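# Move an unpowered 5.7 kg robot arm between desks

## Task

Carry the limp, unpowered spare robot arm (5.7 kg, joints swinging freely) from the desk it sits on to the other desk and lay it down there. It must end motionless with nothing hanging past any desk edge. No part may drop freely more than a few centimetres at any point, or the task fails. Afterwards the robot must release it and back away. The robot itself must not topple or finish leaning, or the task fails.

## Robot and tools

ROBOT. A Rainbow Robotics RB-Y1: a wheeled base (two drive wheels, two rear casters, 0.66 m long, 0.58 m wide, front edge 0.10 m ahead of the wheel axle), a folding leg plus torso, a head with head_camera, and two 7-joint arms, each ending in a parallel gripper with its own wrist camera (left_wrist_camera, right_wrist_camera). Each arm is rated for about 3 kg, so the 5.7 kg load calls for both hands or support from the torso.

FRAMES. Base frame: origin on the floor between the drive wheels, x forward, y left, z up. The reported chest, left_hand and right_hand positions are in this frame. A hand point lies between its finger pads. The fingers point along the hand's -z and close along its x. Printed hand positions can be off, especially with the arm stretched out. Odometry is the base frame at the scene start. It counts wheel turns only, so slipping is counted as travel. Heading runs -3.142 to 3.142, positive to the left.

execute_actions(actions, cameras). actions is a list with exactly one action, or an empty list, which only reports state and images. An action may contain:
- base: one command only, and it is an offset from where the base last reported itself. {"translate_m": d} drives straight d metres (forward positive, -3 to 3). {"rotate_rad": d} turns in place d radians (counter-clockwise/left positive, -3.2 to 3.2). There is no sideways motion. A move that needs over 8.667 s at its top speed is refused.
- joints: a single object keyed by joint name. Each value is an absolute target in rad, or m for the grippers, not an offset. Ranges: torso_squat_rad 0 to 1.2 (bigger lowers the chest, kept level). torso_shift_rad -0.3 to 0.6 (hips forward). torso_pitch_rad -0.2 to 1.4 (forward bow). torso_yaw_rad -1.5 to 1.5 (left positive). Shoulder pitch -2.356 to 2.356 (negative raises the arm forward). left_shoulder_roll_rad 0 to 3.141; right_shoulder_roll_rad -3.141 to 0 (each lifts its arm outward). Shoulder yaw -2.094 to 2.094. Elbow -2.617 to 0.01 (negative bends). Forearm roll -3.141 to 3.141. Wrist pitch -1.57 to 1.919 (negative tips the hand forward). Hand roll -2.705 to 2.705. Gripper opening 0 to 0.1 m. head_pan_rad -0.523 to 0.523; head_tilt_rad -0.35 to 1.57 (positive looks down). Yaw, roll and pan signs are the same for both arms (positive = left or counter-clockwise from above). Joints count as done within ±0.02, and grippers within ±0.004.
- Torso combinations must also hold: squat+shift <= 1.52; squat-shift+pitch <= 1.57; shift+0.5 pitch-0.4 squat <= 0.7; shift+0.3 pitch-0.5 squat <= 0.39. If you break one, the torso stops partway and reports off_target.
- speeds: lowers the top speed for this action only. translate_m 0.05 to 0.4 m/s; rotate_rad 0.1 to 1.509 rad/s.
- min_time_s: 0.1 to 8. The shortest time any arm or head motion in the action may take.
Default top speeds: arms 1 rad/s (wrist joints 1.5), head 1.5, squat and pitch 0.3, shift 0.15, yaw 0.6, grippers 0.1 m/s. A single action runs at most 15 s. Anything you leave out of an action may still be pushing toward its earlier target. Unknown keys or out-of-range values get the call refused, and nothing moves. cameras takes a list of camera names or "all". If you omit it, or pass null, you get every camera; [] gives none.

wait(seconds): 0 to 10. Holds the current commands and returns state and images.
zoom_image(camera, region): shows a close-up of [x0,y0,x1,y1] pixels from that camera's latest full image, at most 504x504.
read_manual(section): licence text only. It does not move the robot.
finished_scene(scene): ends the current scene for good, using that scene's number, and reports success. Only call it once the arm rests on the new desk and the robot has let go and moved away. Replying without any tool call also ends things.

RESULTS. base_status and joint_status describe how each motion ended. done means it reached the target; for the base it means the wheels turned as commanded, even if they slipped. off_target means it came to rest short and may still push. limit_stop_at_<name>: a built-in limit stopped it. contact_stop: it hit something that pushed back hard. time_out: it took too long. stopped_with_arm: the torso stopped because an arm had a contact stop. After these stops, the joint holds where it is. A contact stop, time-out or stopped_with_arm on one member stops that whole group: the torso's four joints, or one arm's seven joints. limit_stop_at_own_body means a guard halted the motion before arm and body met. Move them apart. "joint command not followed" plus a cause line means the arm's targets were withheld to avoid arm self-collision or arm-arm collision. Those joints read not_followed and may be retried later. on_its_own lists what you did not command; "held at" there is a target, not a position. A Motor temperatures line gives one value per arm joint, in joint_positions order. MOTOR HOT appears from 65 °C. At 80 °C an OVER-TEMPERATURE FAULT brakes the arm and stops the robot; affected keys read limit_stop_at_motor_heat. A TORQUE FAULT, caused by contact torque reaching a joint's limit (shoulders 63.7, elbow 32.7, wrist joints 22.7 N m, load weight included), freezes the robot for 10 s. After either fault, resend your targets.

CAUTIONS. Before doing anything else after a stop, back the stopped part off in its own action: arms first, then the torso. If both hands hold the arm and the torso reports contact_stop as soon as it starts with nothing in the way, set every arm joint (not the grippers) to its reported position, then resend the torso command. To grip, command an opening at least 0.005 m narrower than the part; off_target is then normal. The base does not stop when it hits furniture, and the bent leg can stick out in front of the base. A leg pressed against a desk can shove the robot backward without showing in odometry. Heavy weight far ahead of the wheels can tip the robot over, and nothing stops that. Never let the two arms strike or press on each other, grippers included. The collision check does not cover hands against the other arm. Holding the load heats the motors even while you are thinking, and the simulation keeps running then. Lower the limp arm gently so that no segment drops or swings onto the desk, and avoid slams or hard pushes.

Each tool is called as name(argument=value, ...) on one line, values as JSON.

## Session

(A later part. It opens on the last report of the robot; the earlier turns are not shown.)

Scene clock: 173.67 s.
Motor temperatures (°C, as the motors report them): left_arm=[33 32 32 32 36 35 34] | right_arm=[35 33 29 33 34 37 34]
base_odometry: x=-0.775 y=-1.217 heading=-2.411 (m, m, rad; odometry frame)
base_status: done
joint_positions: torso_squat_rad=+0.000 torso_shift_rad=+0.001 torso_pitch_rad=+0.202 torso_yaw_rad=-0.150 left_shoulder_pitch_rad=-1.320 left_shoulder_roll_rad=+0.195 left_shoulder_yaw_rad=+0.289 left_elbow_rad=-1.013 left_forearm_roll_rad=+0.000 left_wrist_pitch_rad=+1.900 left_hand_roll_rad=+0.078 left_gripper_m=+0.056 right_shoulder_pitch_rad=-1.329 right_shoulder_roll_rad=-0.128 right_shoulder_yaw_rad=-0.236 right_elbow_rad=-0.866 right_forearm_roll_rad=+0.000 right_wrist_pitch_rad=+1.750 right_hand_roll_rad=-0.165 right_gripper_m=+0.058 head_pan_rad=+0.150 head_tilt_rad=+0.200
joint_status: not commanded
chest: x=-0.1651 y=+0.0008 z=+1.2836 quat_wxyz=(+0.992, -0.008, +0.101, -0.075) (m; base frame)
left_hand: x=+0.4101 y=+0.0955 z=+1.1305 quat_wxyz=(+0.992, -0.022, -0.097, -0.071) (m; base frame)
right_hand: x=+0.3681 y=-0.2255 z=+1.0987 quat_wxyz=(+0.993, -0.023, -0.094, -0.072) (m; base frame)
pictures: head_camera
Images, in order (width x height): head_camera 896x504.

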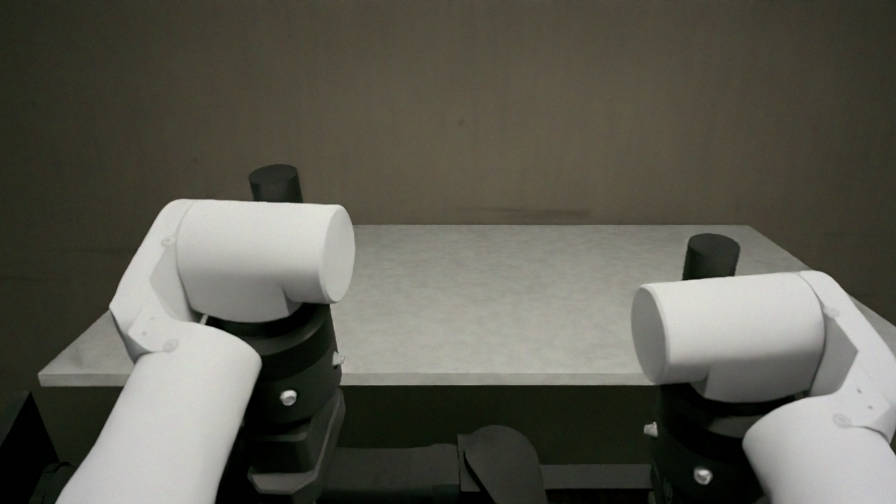

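execute_actions(actions=[{"joints": {"torso_pitch_rad": -0.12, "head_pan_rad": -0.4, "head_tilt_rad": 0.8}}], cameras=[])

execute_actions(actions=[{"base": {"translate_m": 0.7}, "speeds": {"translate_m": 0.2}}], cameras=["head_camera"])

execute_actions(actions=[{"joints": {"torso_pitch_rad": 0.05, "head_tilt_rad": 0.7}}], cameras=["head_camera"])

execute_actions(actions=[{"joints": {"torso_pitch_rad": 0.2, "head_tilt_rad": 0.6}}], cameras=["head_camera"])

Scene clock: 187.30 s.
Motor temperatures (°C, as the motors report them): left_arm=[34 32 32 32 36 35 34] | right_arm=[35 33 29 33 34 37 34]
base_odometry: x=-0.775 y=-1.217 heading=-2.411 (m, m, rad; odometry frame)
base_status: not commanded
joint_positions: torso_squat_rad=+0.000 torso_shift_rad=+0.001 torso_pitch_rad=-0.118 torso_yaw_rad=-0.150 left_shoulder_pitch_rad=-1.320 left_shoulder_roll_rad=+0.195 left_shoulder_yaw_rad=+0.289 left_elbow_rad=-1.013 left_forearm_roll_rad=+0.000 left_wrist_pitch_rad=+1.900 left_hand_roll_rad=+0.078 left_gripper_m=+0.056 right_shoulder_pitch_rad=-1.329 right_shoulder_roll_rad=-0.128 right_shoulder_yaw_rad=-0.236 right_elbow_rad=-0.866 right_forearm_roll_rad=+0.000 right_wrist_pitch_rad=+1.751 right_hand_roll_rad=-0.165 right_gripper_m=+0.058 head_pan_rad=-0.400 head_tilt_rad=+0.800
joint_status: all done
chest: x=-0.2640 y=+0.0008 z=+1.2878 quat_wxyz=(+0.995, +0.004, -0.059, -0.075) (m; base frame)
left_hand: x=+0.3301 y=+0.0957 z=+1.3236 quat_wxyz=(+0.964, -0.011, -0.254, -0.074) (m; base frame)
right_hand: x=+0.3003 y=-0.2253 z=+1.2802 quat_wxyz=(+0.965, -0.011, -0.251, -0.074) (m; base frame)
pictures: none
No camera images: the call's "cameras" was empty. Leave "cameras" out to get every camera's image.

Scene clock: 191.60 s.
Motor temperatures (°C, as the motors report them): left_arm=[34 32 32 32 36 35 34] | right_arm=[35 33 29 33 34 37 34]
base_odometry: x=-1.297 y=-1.685 heading=-2.411 (m, m, rad; odometry frame)
base_status: done
joint_positions: torso_squat_rad=+0.000 torso_shift_rad=+0.001 torso_pitch_rad=-0.118 torso_yaw_rad=-0.150 left_shoulder_pitch_rad=-1.320 left_shoulder_roll_rad=+0.195 left_shoulder_yaw_rad=+0.289 left_elbow_rad=-1.013 left_forearm_roll_rad=+0.000 left_wrist_pitch_rad=+1.900 left_hand_roll_rad=+0.078 left_gripper_m=+0.056 right_shoulder_pitch_rad=-1.328 right_shoulder_roll_rad=-0.128 right_shoulder_yaw_rad=-0.236 right_elbow_rad=-0.866 right_forearm_roll_rad=+0.000 right_wrist_pitch_rad=+1.751 right_hand_roll_rad=-0.165 right_gripper_m=+0.058 head_pan_rad=-0.400 head_tilt_rad=+0.800
joint_status: not commanded
chest: x=-0.2638 y=+0.0008 z=+1.2878 quat_wxyz=(+0.995, +0.004, -0.059, -0.075) (m; base frame)
left_hand: x=+0.3303 y=+0.0957 z=+1.3234 quat_wxyz=(+0.964, -0.011, -0.254, -0.074) (m; base frame)
right_hand: x=+0.3005 y=-0.2254 z=+1.2800 quat_wxyz=(+0.965, -0.011, -0.251, -0.074) (m; base frame)
pictures: head_camera
Images, in order (width x height): head_camera 896x504.

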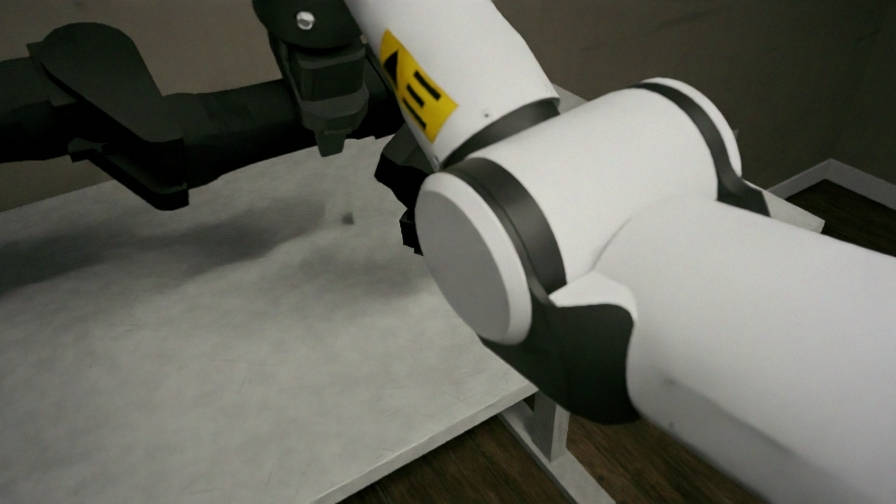

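Scene clock: 192.97 s.
Motor temperatures (°C, as the motors report them): left_arm=[34 32 32 32 36 35 34] | right_arm=[35 33 29 33 34 37 34]
base_odometry: x=-1.297 y=-1.685 heading=-2.411 (m, m, rad; odometry frame)
base_status: not commanded
joint_positions: torso_squat_rad=+0.000 torso_shift_rad=+0.001 torso_pitch_rad=+0.052 torso_yaw_rad=-0.150 left_shoulder_pitch_rad=-1.320 left_shoulder_roll_rad=+0.195 left_shoulder_yaw_rad=+0.289 left_elbow_rad=-1.013 left_forearm_roll_rad=+0.000 left_wrist_pitch_rad=+1.900 left_hand_roll_rad=+0.078 left_gripper_m=+0.056 right_shoulder_pitch_rad=-1.328 right_shoulder_roll_rad=-0.128 right_shoulder_yaw_rad=-0.236 right_elbow_rad=-0.866 right_forearm_roll_rad=+0.000 right_wrist_pitch_rad=+1.751 right_hand_roll_rad=-0.165 right_gripper_m=+0.058 head_pan_rad=-0.400 head_tilt_rad=+0.700
joint_status: all done
chest: x=-0.2112 y=+0.0008 z=+1.2895 quat_wxyz=(+0.997, -0.002, +0.026, -0.075) (m; base frame)
left_hand: x=+0.3804 y=+0.0956 z=+1.2240 quat_wxyz=(+0.982, -0.017, -0.171, -0.072) (m; base frame)
right_hand: x=+0.3436 y=-0.2254 z=+1.1863 quat_wxyz=(+0.983, -0.017, -0.168, -0.073) (m; base frame)
pictures: head_camera
Images, in order (width x height): head_camera 896x504.

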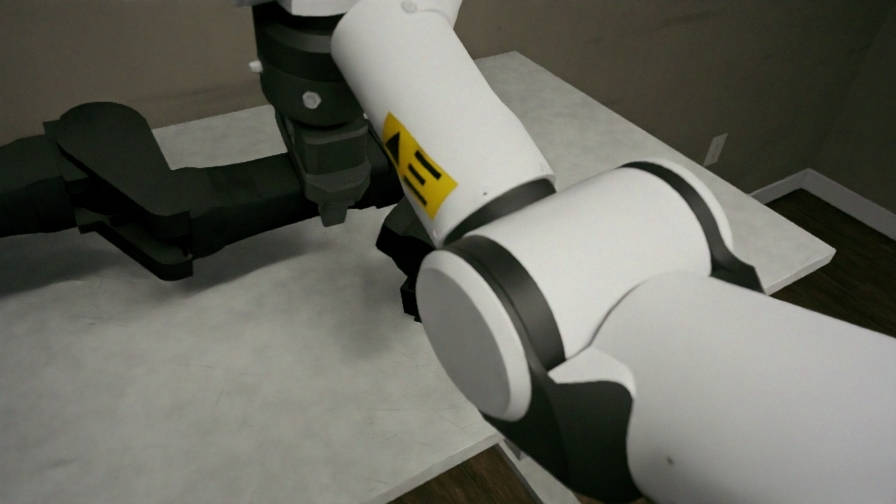

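Scene clock: 194.37 s.
Motor temperatures (°C, as the motors report them): left_arm=[34 32 32 32 36 35 34] | right_arm=[35 33 29 33 34 37 34]
base_odometry: x=-1.297 y=-1.685 heading=-2.411 (m, m, rad; odometry frame)
base_status: not commanded
joint_positions: torso_squat_rad=+0.000 torso_shift_rad=+0.001 torso_pitch_rad=+0.118 torso_yaw_rad=-0.150 left_shoulder_pitch_rad=-1.316 left_shoulder_roll_rad=+0.195 left_shoulder_yaw_rad=+0.289 left_elbow_rad=-1.011 left_forearm_roll_rad=+0.000 left_wrist_pitch_rad=+1.900 left_hand_roll_rad=+0.078 left_gripper_m=+0.058 right_shoulder_pitch_rad=-1.339 right_shoulder_roll_rad=-0.130 right_shoulder_yaw_rad=-0.236 right_elbow_rad=-0.872 right_forearm_roll_rad=+0.000 right_wrist_pitch_rad=+1.750 right_hand_roll_rad=-0.165 right_gripper_m=+0.061 head_pan_rad=-0.400 head_tilt_rad=+0.600
joint_status: torso_pitch_rad contact_stop (moved +0.065 of +0.148); the others done
on_its_own: torso_pitch_rad is held at +0.117, not at your +0.200, since a contact_stop
chest: x=-0.1911 y=+0.0014 z=+1.2878 quat_wxyz=(+0.995, -0.005, +0.059, -0.075) (m; base frame)
left_hand: x=+0.3942 y=+0.0966 z=+1.1814 quat_wxyz=(+0.988, -0.020, -0.136, -0.071) (m; base frame)
right_hand: x=+0.3594 y=-0.2241 z=+1.1571 quat_wxyz=(+0.987, -0.020, -0.145, -0.071) (m; base frame)
pictures: head_camera
Images, in order (width x height): head_camera 896x504.

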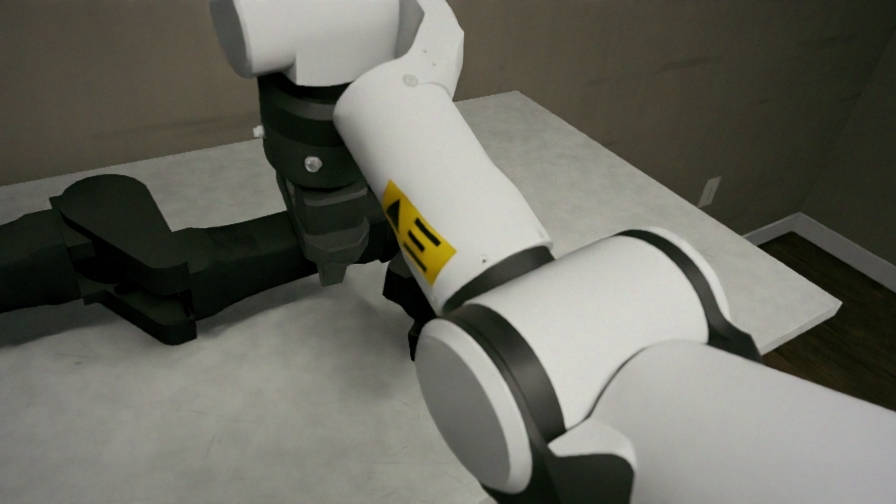

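execute_actions(actions=[{"joints": {"torso_pitch_rad": 0.03}}], cameras=[])

execute_actions(actions=[{"base": {"translate_m": -0.07}, "speeds": {"translate_m": 0.1}}], cameras=[])

execute_actions(actions=[{"joints": {"torso_pitch_rad": 0.095}}], cameras=[])

execute_actions(actions=[{"base": {"translate_m": 0.06}, "speeds": {"translate_m": 0.05}}], cameras=["head_camera", "right_wrist_camera"])

Scene clock: 204.80 s.
Motor temperatures (°C, as the motors report them): left_arm=[35 32 32 33 36 35 34] | right_arm=[35 33 29 33 34 37 35]
base_odometry: x=-1.297 y=-1.685 heading=-2.411 (m, m, rad; odometry frame)
base_status: not commanded
joint_positions: torso_squat_rad=+0.000 torso_shift_rad=+0.001 torso_pitch_rad=+0.032 torso_yaw_rad=-0.150 left_shoulder_pitch_rad=-1.319 left_shoulder_roll_rad=+0.194 left_shoulder_yaw_rad=+0.289 left_elbow_rad=-1.013 left_forearm_roll_rad=+0.000 left_wrist_pitch_rad=+1.900 left_hand_roll_rad=+0.078 left_gripper_m=+0.056 right_shoulder_pitch_rad=-1.330 right_shoulder_roll_rad=-0.127 right_shoulder_yaw_rad=-0.236 right_elbow_rad=-0.866 right_forearm_roll_rad=+0.000 right_wrist_pitch_rad=+1.751 right_hand_roll_rad=-0.165 right_gripper_m=+0.058 head_pan_rad=-0.400 head_tilt_rad=+0.600
joint_status: all done
chest: x=-0.2170 y=+0.0009 z=+1.2898 quat_wxyz=(+0.997, -0.002, +0.016, -0.075) (m; base frame)
left_hand: x=+0.3755 y=+0.0952 z=+1.2359 quat_wxyz=(+0.981, -0.017, -0.181, -0.073) (m; base frame)
right_hand: x=+0.3400 y=-0.2247 z=+1.1985 quat_wxyz=(+0.981, -0.016, -0.179, -0.073) (m; base frame)
pictures: none
No camera images: the call's "cameras" was empty. Leave "cameras" out to get every camera's image.

Scene clock: 206.03 s.
Motor temperatures (°C, as the motors report them): left_arm=[35 32 32 33 36 35 34] | right_arm=[35 33 29 33 34 37 35]
base_odometry: x=-1.245 y=-1.638 heading=-2.411 (m, m, rad; odometry frame)
base_status: done
joint_positions: torso_squat_rad=+0.000 torso_shift_rad=+0.001 torso_pitch_rad=+0.032 torso_yaw_rad=-0.150 left_shoulder_pitch_rad=-1.320 left_shoulder_roll_rad=+0.194 left_shoulder_yaw_rad=+0.289 left_elbow_rad=-1.013 left_forearm_roll_rad=+0.000 left_wrist_pitch_rad=+1.900 left_hand_roll_rad=+0.078 left_gripper_m=+0.056 right_shoulder_pitch_rad=-1.329 right_shoulder_roll_rad=-0.127 right_shoulder_yaw_rad=-0.236 right_elbow_rad=-0.866 right_forearm_roll_rad=+0.000 right_wrist_pitch_rad=+1.751 right_hand_roll_rad=-0.165 right_gripper_m=+0.058 head_pan_rad=-0.400 head_tilt_rad=+0.600
joint_status: not commanded
chest: x=-0.2171 y=+0.0009 z=+1.2898 quat_wxyz=(+0.997, -0.002, +0.016, -0.075) (m; base frame)
left_hand: x=+0.3754 y=+0.0952 z=+1.2360 quat_wxyz=(+0.981, -0.017, -0.181, -0.073) (m; base frame)
right_hand: x=+0.3399 y=-0.2247 z=+1.1984 quat_wxyz=(+0.981, -0.016, -0.178, -0.073) (m; base frame)
pictures: none
No camera images: the call's "cameras" was empty. Leave "cameras" out to get every camera's image.

Scene clock: 207.03 s.
Motor temperatures (°C, as the motors report them): left_arm=[35 32 32 33 36 35 34] | right_arm=[35 33 29 33 34 37 35]
base_odometry: x=-1.245 y=-1.638 heading=-2.411 (m, m, rad; odometry frame)
base_status: not commanded
joint_positions: torso_squat_rad=+0.000 torso_shift_rad=+0.001 torso_pitch_rad=+0.095 torso_yaw_rad=-0.150 left_shoulder_pitch_rad=-1.318 left_shoulder_roll_rad=+0.195 left_shoulder_yaw_rad=+0.289 left_elbow_rad=-1.012 left_forearm_roll_rad=-0.001 left_wrist_pitch_rad=+1.900 left_hand_roll_rad=+0.078 left_gripper_m=+0.057 right_shoulder_pitch_rad=-1.337 right_shoulder_roll_rad=-0.129 right_shoulder_yaw_rad=-0.236 right_elbow_rad=-0.871 right_forearm_roll_rad=+0.000 right_wrist_pitch_rad=+1.751 right_hand_roll_rad=-0.164 right_gripper_m=+0.059 head_pan_rad=-0.400 head_tilt_rad=+0.600
joint_status: all done
chest: x=-0.1979 y=+0.0014 z=+1.2885 quat_wxyz=(+0.996, -0.004, +0.048, -0.075) (m; base frame)
left_hand: x=+0.3900 y=+0.0964 z=+1.1960 quat_wxyz=(+0.986, -0.019, -0.149, -0.072) (m; base frame)
right_hand: x=+0.3545 y=-0.2240 z=+1.1681 quat_wxyz=(+0.985, -0.019, -0.153, -0.071) (m; base frame)
pictures: none
No camera images: the call's "cameras" was empty. Leave "cameras" out to get every camera's image.

Scene clock: 208.87 s.
Motor temperatures (°C, as the motors report them): left_arm=[35 32 32 33 36 35 34] | right_arm=[34 33 29 33 34 37 35]
base_odometry: x=-1.289 y=-1.678 heading=-2.411 (m, m, rad; odometry frame)
base_status: done
joint_positions: torso_squat_rad=+0.000 torso_shift_rad=+0.001 torso_pitch_rad=+0.097 torso_yaw_rad=-0.150 left_shoulder_pitch_rad=-1.319 left_shoulder_roll_rad=+0.195 left_shoulder_yaw_rad=+0.289 left_elbow_rad=-1.012 left_forearm_roll_rad=+0.000 left_wrist_pitch_rad=+1.900 left_hand_roll_rad=+0.078 left_gripper_m=+0.056 right_shoulder_pitch_rad=-1.331 right_shoulder_roll_rad=-0.128 right_shoulder_yaw_rad=-0.236 right_elbow_rad=-0.867 right_forearm_roll_rad=+0.000 right_wrist_pitch_rad=+1.750 right_hand_roll_rad=-0.165 right_gripper_m=+0.058 head_pan_rad=-0.400 head_tilt_rad=+0.600
joint_status: not commanded
chest: x=-0.1971 y=+0.0009 z=+1.2885 quat_wxyz=(+0.996, -0.004, +0.048, -0.075) (m; base frame)
left_hand: x=+0.3907 y=+0.0955 z=+1.1960 quat_wxyz=(+0.986, -0.019, -0.148, -0.072) (m; base frame)
right_hand: x=+0.3535 y=-0.2246 z=+1.1627 quat_wxyz=(+0.986, -0.019, -0.148, -0.072) (m; base frame)
pictures: head_camera, right_wrist_camera
Images, in order (width x height): head_camera 896x504, right_wrist_camera 644x364.

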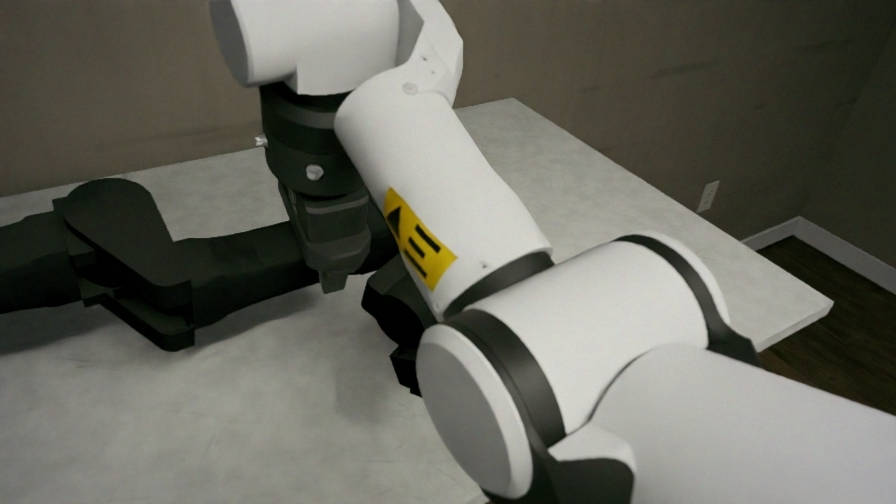

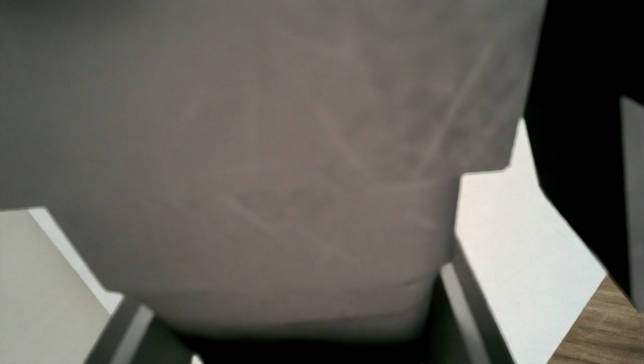

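execute_actions(actions=[{"base": {"translate_m": 0.04}, "speeds": {"translate_m": 0.05}, "joints": {"torso_pitch_rad": 0.16}}], cameras=["head_camera"])

execute_actions(actions=[{"joints": {"torso_pitch_rad": 0.24}}], cameras=["head_camera"])

execute_actions(actions=[{"joints": {"torso_pitch_rad": 0.31}}], cameras=["head_camera"])

Scene clock: 215.47 s.
Motor temperatures (°C, as the motors report them): left_arm=[35 32 32 33 36 35 34] | right_arm=[35 33 29 33 34 37 35]
base_odometry: x=-1.319 y=-1.705 heading=-2.410 (m, m, rad; odometry frame)
base_status: done
joint_positions: torso_squat_rad=+0.000 torso_shift_rad=+0.001 torso_pitch_rad=+0.162 torso_yaw_rad=-0.150 left_shoulder_pitch_rad=-1.319 left_shoulder_roll_rad=+0.194 left_shoulder_yaw_rad=+0.289 left_elbow_rad=-1.012 left_forearm_roll_rad=+0.000 left_wrist_pitch_rad=+1.900 left_hand_roll_rad=+0.078 left_gripper_m=+0.056 right_shoulder_pitch_rad=-1.330 right_shoulder_roll_rad=-0.128 right_shoulder_yaw_rad=-0.236 right_elbow_rad=-0.867 right_forearm_roll_rad=+0.000 right_wrist_pitch_rad=+1.750 right_hand_roll_rad=-0.165 right_gripper_m=+0.058 head_pan_rad=-0.400 head_tilt_rad=+0.600
joint_status: all done
chest: x=-0.1770 y=+0.0009 z=+1.2859 quat_wxyz=(+0.994, -0.007, +0.081, -0.075) (m; base frame)
left_hand: x=+0.4035 y=+0.0953 z=+1.1555 quat_wxyz=(+0.990, -0.021, -0.116, -0.072) (m; base frame)
right_hand: x=+0.3639 y=-0.2247 z=+1.1239 quat_wxyz=(+0.991, -0.021, -0.115, -0.072) (m; base frame)
pictures: head_camera
Images, in order (width x height): head_camera 896x504.

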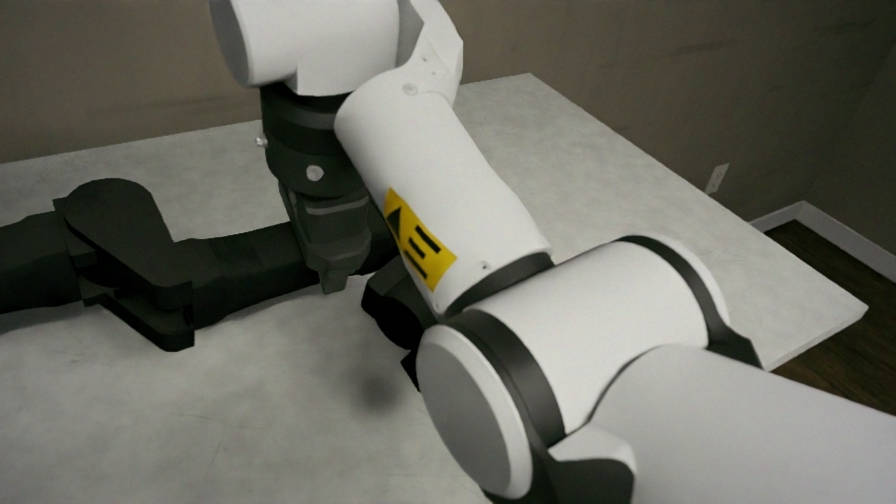

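Scene clock: 216.53 s.
Motor temperatures (°C, as the motors report them): left_arm=[35 32 32 33 36 35 34] | right_arm=[35 33 29 33 34 37 35]
base_odometry: x=-1.319 y=-1.705 heading=-2.410 (m, m, rad; odometry frame)
base_status: not commanded
joint_positions: torso_squat_rad=+0.000 torso_shift_rad=+0.001 torso_pitch_rad=+0.242 torso_yaw_rad=-0.150 left_shoulder_pitch_rad=-1.319 left_shoulder_roll_rad=+0.194 left_shoulder_yaw_rad=+0.289 left_elbow_rad=-1.012 left_forearm_roll_rad=+0.000 left_wrist_pitch_rad=+1.900 left_hand_roll_rad=+0.078 left_gripper_m=+0.056 right_shoulder_pitch_rad=-1.331 right_shoulder_roll_rad=-0.128 right_shoulder_yaw_rad=-0.236 right_elbow_rad=-0.867 right_forearm_roll_rad=+0.000 right_wrist_pitch_rad=+1.750 right_hand_roll_rad=-0.165 right_gripper_m=+0.058 head_pan_rad=-0.400 head_tilt_rad=+0.600
joint_status: all done
chest: x=-0.1528 y=+0.0009 z=+1.2809 quat_wxyz=(+0.990, -0.010, +0.120, -0.074) (m; base frame)
left_hand: x=+0.4155 y=+0.0953 z=+1.1045 quat_wxyz=(+0.994, -0.024, -0.077, -0.071) (m; base frame)
right_hand: x=+0.3737 y=-0.2247 z=+1.0766 quat_wxyz=(+0.994, -0.024, -0.076, -0.071) (m; base frame)
pictures: head_camera
Images, in order (width x height): head_camera 896x504.

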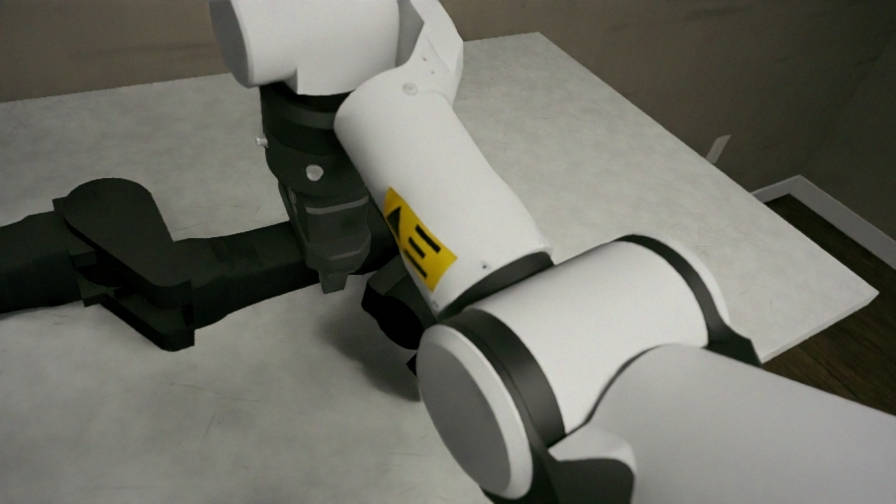

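Scene clock: 217.50 s.
Motor temperatures (°C, as the motors report them): left_arm=[35 32 32 33 36 35 34] | right_arm=[35 33 29 33 34 37 35]
base_odometry: x=-1.319 y=-1.705 heading=-2.410 (m, m, rad; odometry frame)
base_status: not commanded
joint_positions: torso_squat_rad=+0.000 torso_shift_rad=+0.001 torso_pitch_rad=+0.311 torso_yaw_rad=-0.150 left_shoulder_pitch_rad=-1.321 left_shoulder_roll_rad=+0.195 left_shoulder_yaw_rad=+0.289 left_elbow_rad=-1.013 left_forearm_roll_rad=+0.000 left_wrist_pitch_rad=+1.900 left_hand_roll_rad=+0.078 left_gripper_m=+0.056 right_shoulder_pitch_rad=-1.331 right_shoulder_roll_rad=-0.128 right_shoulder_yaw_rad=-0.236 right_elbow_rad=-0.867 right_forearm_roll_rad=+0.000 right_wrist_pitch_rad=+1.750 right_hand_roll_rad=-0.165 right_gripper_m=+0.058 head_pan_rad=-0.400 head_tilt_rad=+0.600
joint_status: all done
chest: x=-0.1323 y=+0.0008 z=+1.2750 quat_wxyz=(+0.985, -0.012, +0.155, -0.074) (m; base frame)
left_hand: x=+0.4230 y=+0.0948 z=+1.0610 quat_wxyz=(+0.996, -0.027, -0.044, -0.070) (m; base frame)
right_hand: x=+0.3787 y=-0.2249 z=+1.0346 quat_wxyz=(+0.996, -0.027, -0.042, -0.070) (m; base frame)
pictures: head_camera
Images, in order (width x height): head_camera 896x504.

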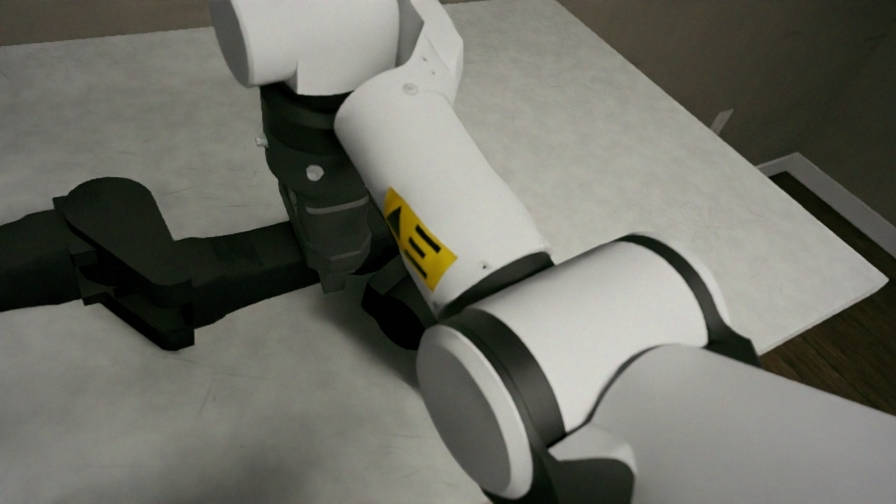

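execute_actions(actions=[{"joints": {"torso_pitch_rad": 0.34, "head_pan_rad": 0.3}}], cameras=["head_camera"])

Scene clock: 221.03 s.
Motor temperatures (°C, as the motors report them): left_arm=[35 32 32 33 36 35 34] | right_arm=[35 33 29 33 34 37 35]
base_odometry: x=-1.319 y=-1.705 heading=-2.411 (m, m, rad; odometry frame)
base_status: not commanded
joint_positions: torso_squat_rad=+0.000 torso_shift_rad=+0.001 torso_pitch_rad=+0.341 torso_yaw_rad=-0.150 left_shoulder_pitch_rad=-1.326 left_shoulder_roll_rad=+0.195 left_shoulder_yaw_rad=+0.289 left_elbow_rad=-1.016 left_forearm_roll_rad=+0.000 left_wrist_pitch_rad=+1.899 left_hand_roll_rad=+0.078 left_gripper_m=+0.057 right_shoulder_pitch_rad=-1.330 right_shoulder_roll_rad=-0.127 right_shoulder_yaw_rad=-0.236 right_elbow_rad=-0.866 right_forearm_roll_rad=+0.000 right_wrist_pitch_rad=+1.751 right_hand_roll_rad=-0.165 right_gripper_m=+0.058 head_pan_rad=+0.300 head_tilt_rad=+0.600
joint_status: all done
chest: x=-0.1239 y=+0.0006 z=+1.2722 quat_wxyz=(+0.983, -0.013, +0.169, -0.074) (m; base frame)
left_hand: x=+0.4267 y=+0.0937 z=+1.0450 quat_wxyz=(+0.997, -0.028, -0.033, -0.070) (m; base frame)
right_hand: x=+0.3790 y=-0.2247 z=+1.0159 quat_wxyz=(+0.997, -0.027, -0.026, -0.069) (m; base frame)
pictures: head_camera
Images, in order (width x height): head_camera 896x504.

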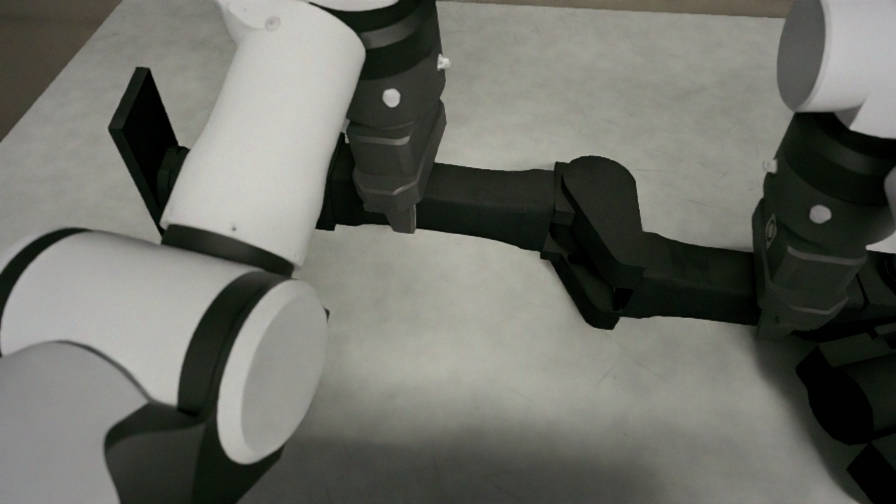

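execute_actions(actions=[])

Scene clock: 231.37 s.
Motor temperatures (°C, as the motors report them): left_arm=[34 32 32 32 36 35 34] | right_arm=[35 33 29 33 34 37 35]
base_odometry: x=-1.319 y=-1.705 heading=-2.411 (m, m, rad; odometry frame)
base_status: not commanded
joint_positions: torso_squat_rad=+0.000 torso_shift_rad=+0.001 torso_pitch_rad=+0.341 torso_yaw_rad=-0.150 left_shoulder_pitch_rad=-1.326 left_shoulder_roll_rad=+0.195 left_shoulder_yaw_rad=+0.289 left_elbow_rad=-1.016 left_forearm_roll_rad=+0.000 left_wrist_pitch_rad=+1.899 left_hand_roll_rad=+0.078 left_gripper_m=+0.057 right_shoulder_pitch_rad=-1.330 right_shoulder_roll_rad=-0.127 right_shoulder_yaw_rad=-0.236 right_elbow_rad=-0.866 right_forearm_roll_rad=+0.000 right_wrist_pitch_rad=+1.751 right_hand_roll_rad=-0.165 right_gripper_m=+0.058 head_pan_rad=+0.300 head_tilt_rad=+0.600
joint_status: all done
chest: x=-0.1239 y=+0.0006 z=+1.2722 quat_wxyz=(+0.983, -0.013, +0.169, -0.074) (m; base frame)
left_hand: x=+0.4267 y=+0.0937 z=+1.0450 quat_wxyz=(+0.997, -0.028, -0.033, -0.070) (m; base frame)
right_hand: x=+0.3790 y=-0.2247 z=+1.0159 quat_wxyz=(+0.997, -0.027, -0.026, -0.069) (m; base frame)
pictures: head_camera, left_wrist_camera, right_wrist_camera
Images, in order (width x height): head_camera 896x504, left_wrist_camera 644x364, right_wrist_camera 644x364.

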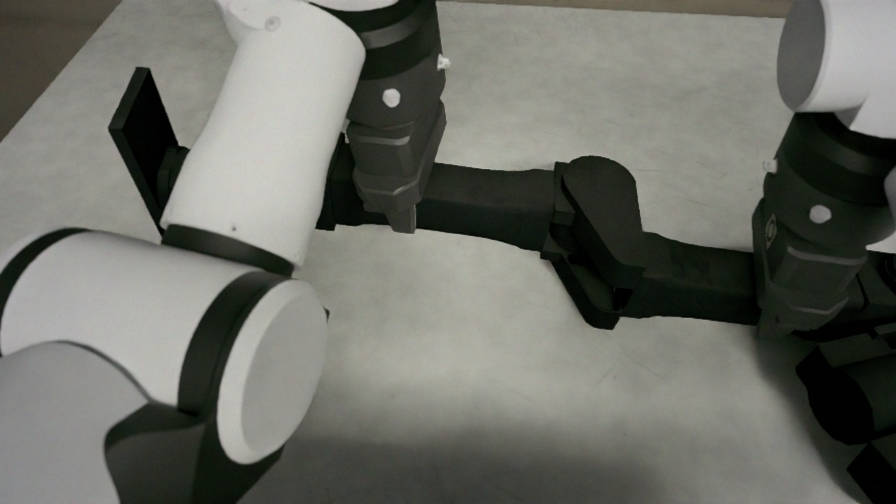

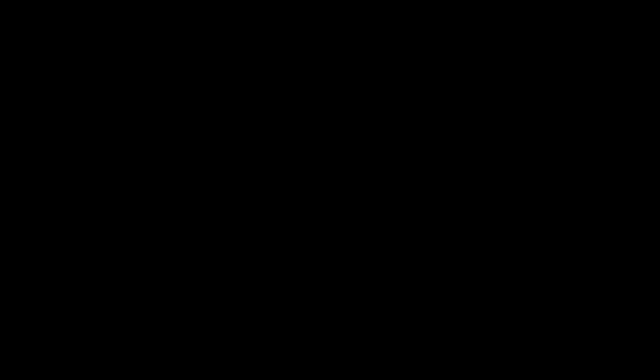

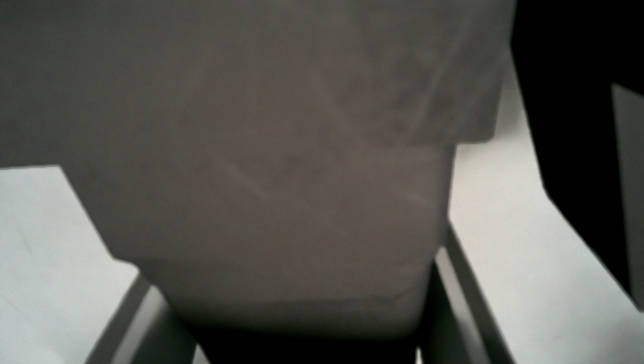

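execute_actions(actions=[{"joints": {"left_gripper_m": 0.1, "right_gripper_m": 0.1, "head_pan_rad": -0.2, "head_tilt_rad": 0.7}}], cameras=["head_camera"])

execute_actions(actions=[{"joints": {"torso_pitch_rad": 0.0}}], cameras=["head_camera"])

Scene clock: 242.53 s.
Motor temperatures (°C, as the motors report them): left_arm=[34 32 32 32 36 35 34] | right_arm=[35 33 29 33 34 37 35]
base_odometry: x=-1.319 y=-1.705 heading=-2.410 (m, m, rad; odometry frame)
base_status: not commanded
joint_positions: torso_squat_rad=+0.000 torso_shift_rad=+0.001 torso_pitch_rad=+0.340 torso_yaw_rad=-0.150 left_shoulder_pitch_rad=-1.323 left_shoulder_roll_rad=+0.195 left_shoulder_yaw_rad=+0.289 left_elbow_rad=-1.014 left_forearm_roll_rad=+0.000 left_wrist_pitch_rad=+1.900 left_hand_roll_rad=+0.078 left_gripper_m=+0.099 right_shoulder_pitch_rad=-1.333 right_shoulder_roll_rad=-0.129 right_shoulder_yaw_rad=-0.236 right_elbow_rad=-0.869 right_forearm_roll_rad=+0.000 right_wrist_pitch_rad=+1.750 right_hand_roll_rad=-0.165 right_gripper_m=+0.100 head_pan_rad=-0.200 head_tilt_rad=+0.700
joint_status: all done
chest: x=-0.1242 y=+0.0009 z=+1.2722 quat_wxyz=(+0.983, -0.013, +0.169, -0.074) (m; base frame)
left_hand: x=+0.4253 y=+0.0946 z=+1.0433 quat_wxyz=(+0.997, -0.028, -0.031, -0.070) (m; base frame)
right_hand: x=+0.3808 y=-0.2248 z=+1.0189 quat_wxyz=(+0.997, -0.028, -0.029, -0.069) (m; base frame)
pictures: head_camera
Images, in order (width x height): head_camera 896x504.

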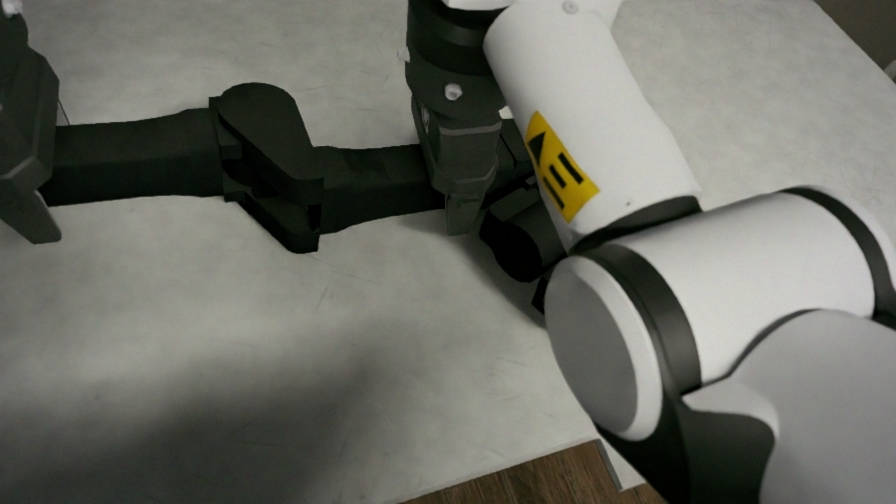

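Scene clock: 244.43 s.
Motor temperatures (°C, as the motors report them): left_arm=[33 32 32 32 36 35 34] | right_arm=[35 33 29 33 34 37 34]
base_odometry: x=-1.319 y=-1.705 heading=-2.410 (m, m, rad; odometry frame)
base_status: not commanded
joint_positions: torso_squat_rad=+0.000 torso_shift_rad=+0.001 torso_pitch_rad=+0.000 torso_yaw_rad=-0.150 left_shoulder_pitch_rad=-1.322 left_shoulder_roll_rad=+0.195 left_shoulder_yaw_rad=+0.289 left_elbow_rad=-1.014 left_forearm_roll_rad=+0.000 left_wrist_pitch_rad=+1.900 left_hand_roll_rad=+0.078 left_gripper_m=+0.099 right_shoulder_pitch_rad=-1.333 right_shoulder_roll_rad=-0.129 right_shoulder_yaw_rad=-0.236 right_elbow_rad=-0.869 right_forearm_roll_rad=+0.000 right_wrist_pitch_rad=+1.750 right_hand_roll_rad=-0.165 right_gripper_m=+0.100 head_pan_rad=-0.200 head_tilt_rad=+0.700
joint_status: all done
chest: x=-0.2276 y=+0.0009 z=+1.2899 quat_wxyz=(+0.997, -0.001, +0.000, -0.075) (m; base frame)
left_hand: x=+0.3668 y=+0.0948 z=+1.2574 quat_wxyz=(+0.977, -0.016, -0.199, -0.074) (m; base frame)
right_hand: x=+0.3331 y=-0.2247 z=+1.2198 quat_wxyz=(+0.977, -0.015, -0.198, -0.073) (m; base frame)
pictures: head_camera
Images, in order (width x height): head_camera 896x504.

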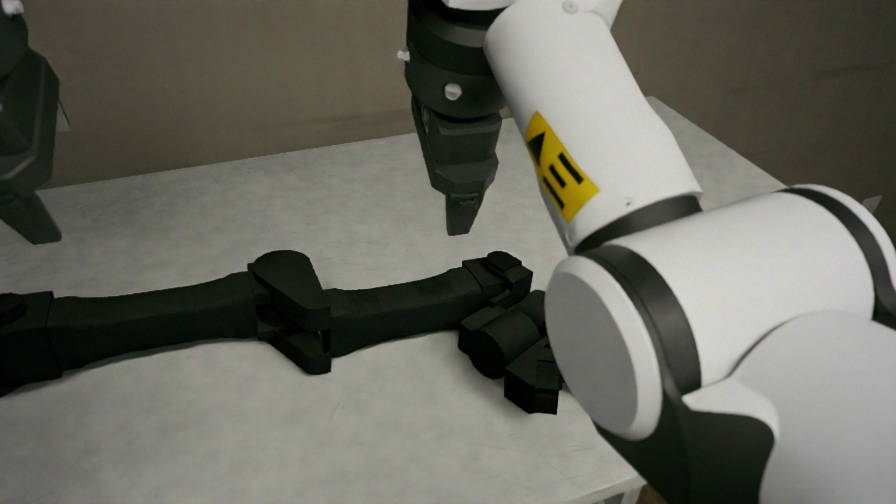

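execute_actions(actions=[{"base": {"translate_m": -0.6}, "joints": {"head_pan_rad": 0.0, "head_tilt_rad": 0.55, "torso_yaw_rad": 0.0}}], cameras=["head_camera"])

Scene clock: 250.57 s.
Motor temperatures (°C, as the motors report them): left_arm=[33 32 32 32 36 35 34] | right_arm=[35 33 29 33 34 37 34]
base_odometry: x=-0.872 y=-1.304 heading=-2.410 (m, m, rad; odometry frame)
base_status: done
joint_positions: torso_squat_rad=+0.000 torso_shift_rad=+0.001 torso_pitch_rad=+0.000 torso_yaw_rad=+0.000 left_shoulder_pitch_rad=-1.322 left_shoulder_roll_rad=+0.195 left_shoulder_yaw_rad=+0.289 left_elbow_rad=-1.014 left_forearm_roll_rad=+0.000 left_wrist_pitch_rad=+1.900 left_hand_roll_rad=+0.078 left_gripper_m=+0.099 right_shoulder_pitch_rad=-1.333 right_shoulder_roll_rad=-0.129 right_shoulder_yaw_rad=-0.236 right_elbow_rad=-0.869 right_forearm_roll_rad=+0.000 right_wrist_pitch_rad=+1.750 right_hand_roll_rad=-0.165 right_gripper_m=+0.100 head_pan_rad=+0.000 head_tilt_rad=+0.550
joint_status: all done
chest: x=-0.2275 y=+0.0009 z=+1.2899 quat_wxyz=(+1.000, -0.001, +0.000, +0.000) (m; base frame)
left_hand: x=+0.3462 y=+0.1827 z=+1.2572 quat_wxyz=(+0.980, -0.001, -0.199, +0.000) (m; base frame)
right_hand: x=+0.3606 y=-0.1385 z=+1.2199 quat_wxyz=(+0.980, -0.001, -0.198, +0.000) (m; base frame)
pictures: head_camera
Images, in order (width x height): head_camera 896x504.

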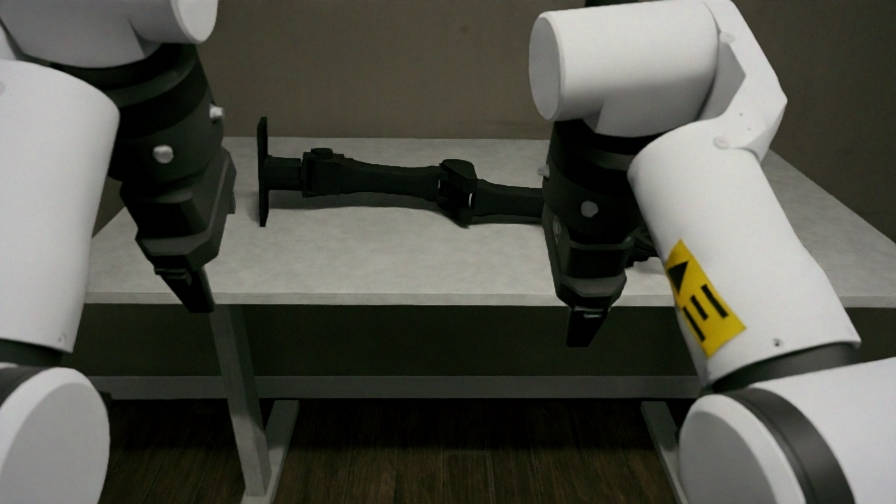

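execute_actions(actions=[{"joints": {"torso_yaw_rad": -0.35, "head_pan_rad": 0.0}}], cameras=["head_camera"])

Scene clock: 254.93 s.
Motor temperatures (°C, as the motors report them): left_arm=[33 32 32 32 36 35 34] | right_arm=[34 33 29 33 34 37 34]
base_odometry: x=-0.872 y=-1.304 heading=-2.410 (m, m, rad; odometry frame)
base_status: not commanded
joint_positions: torso_squat_rad=+0.000 torso_shift_rad=+0.001 torso_pitch_rad=+0.000 torso_yaw_rad=-0.350 left_shoulder_pitch_rad=-1.322 left_shoulder_roll_rad=+0.195 left_shoulder_yaw_rad=+0.289 left_elbow_rad=-1.014 left_forearm_roll_rad=+0.000 left_wrist_pitch_rad=+1.900 left_hand_roll_rad=+0.078 left_gripper_m=+0.099 right_shoulder_pitch_rad=-1.333 right_shoulder_roll_rad=-0.129 right_shoulder_yaw_rad=-0.236 right_elbow_rad=-0.869 right_forearm_roll_rad=+0.000 right_wrist_pitch_rad=+1.750 right_hand_roll_rad=-0.165 right_gripper_m=+0.100 head_pan_rad=+0.000 head_tilt_rad=+0.550
joint_status: all done
chest: x=-0.2275 y=+0.0009 z=+1.2899 quat_wxyz=(+0.985, +0.000, +0.000, -0.174) (m; base frame)
left_hand: x=+0.3737 y=-0.0252 z=+1.2574 quat_wxyz=(+0.965, -0.035, -0.196, -0.171) (m; base frame)
right_hand: x=+0.2771 y=-0.3319 z=+1.2201 quat_wxyz=(+0.965, -0.035, -0.195, -0.170) (m; base frame)
pictures: head_camera
Images, in order (width x height): head_camera 896x504.

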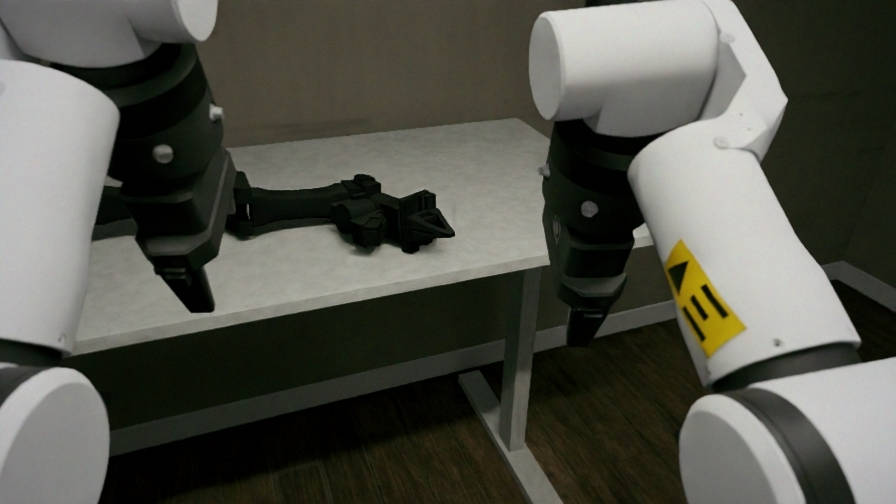

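The arm lies fully on the desk, inside the edges.

finished_scene(scene=2)

The scene is finished: the task was done.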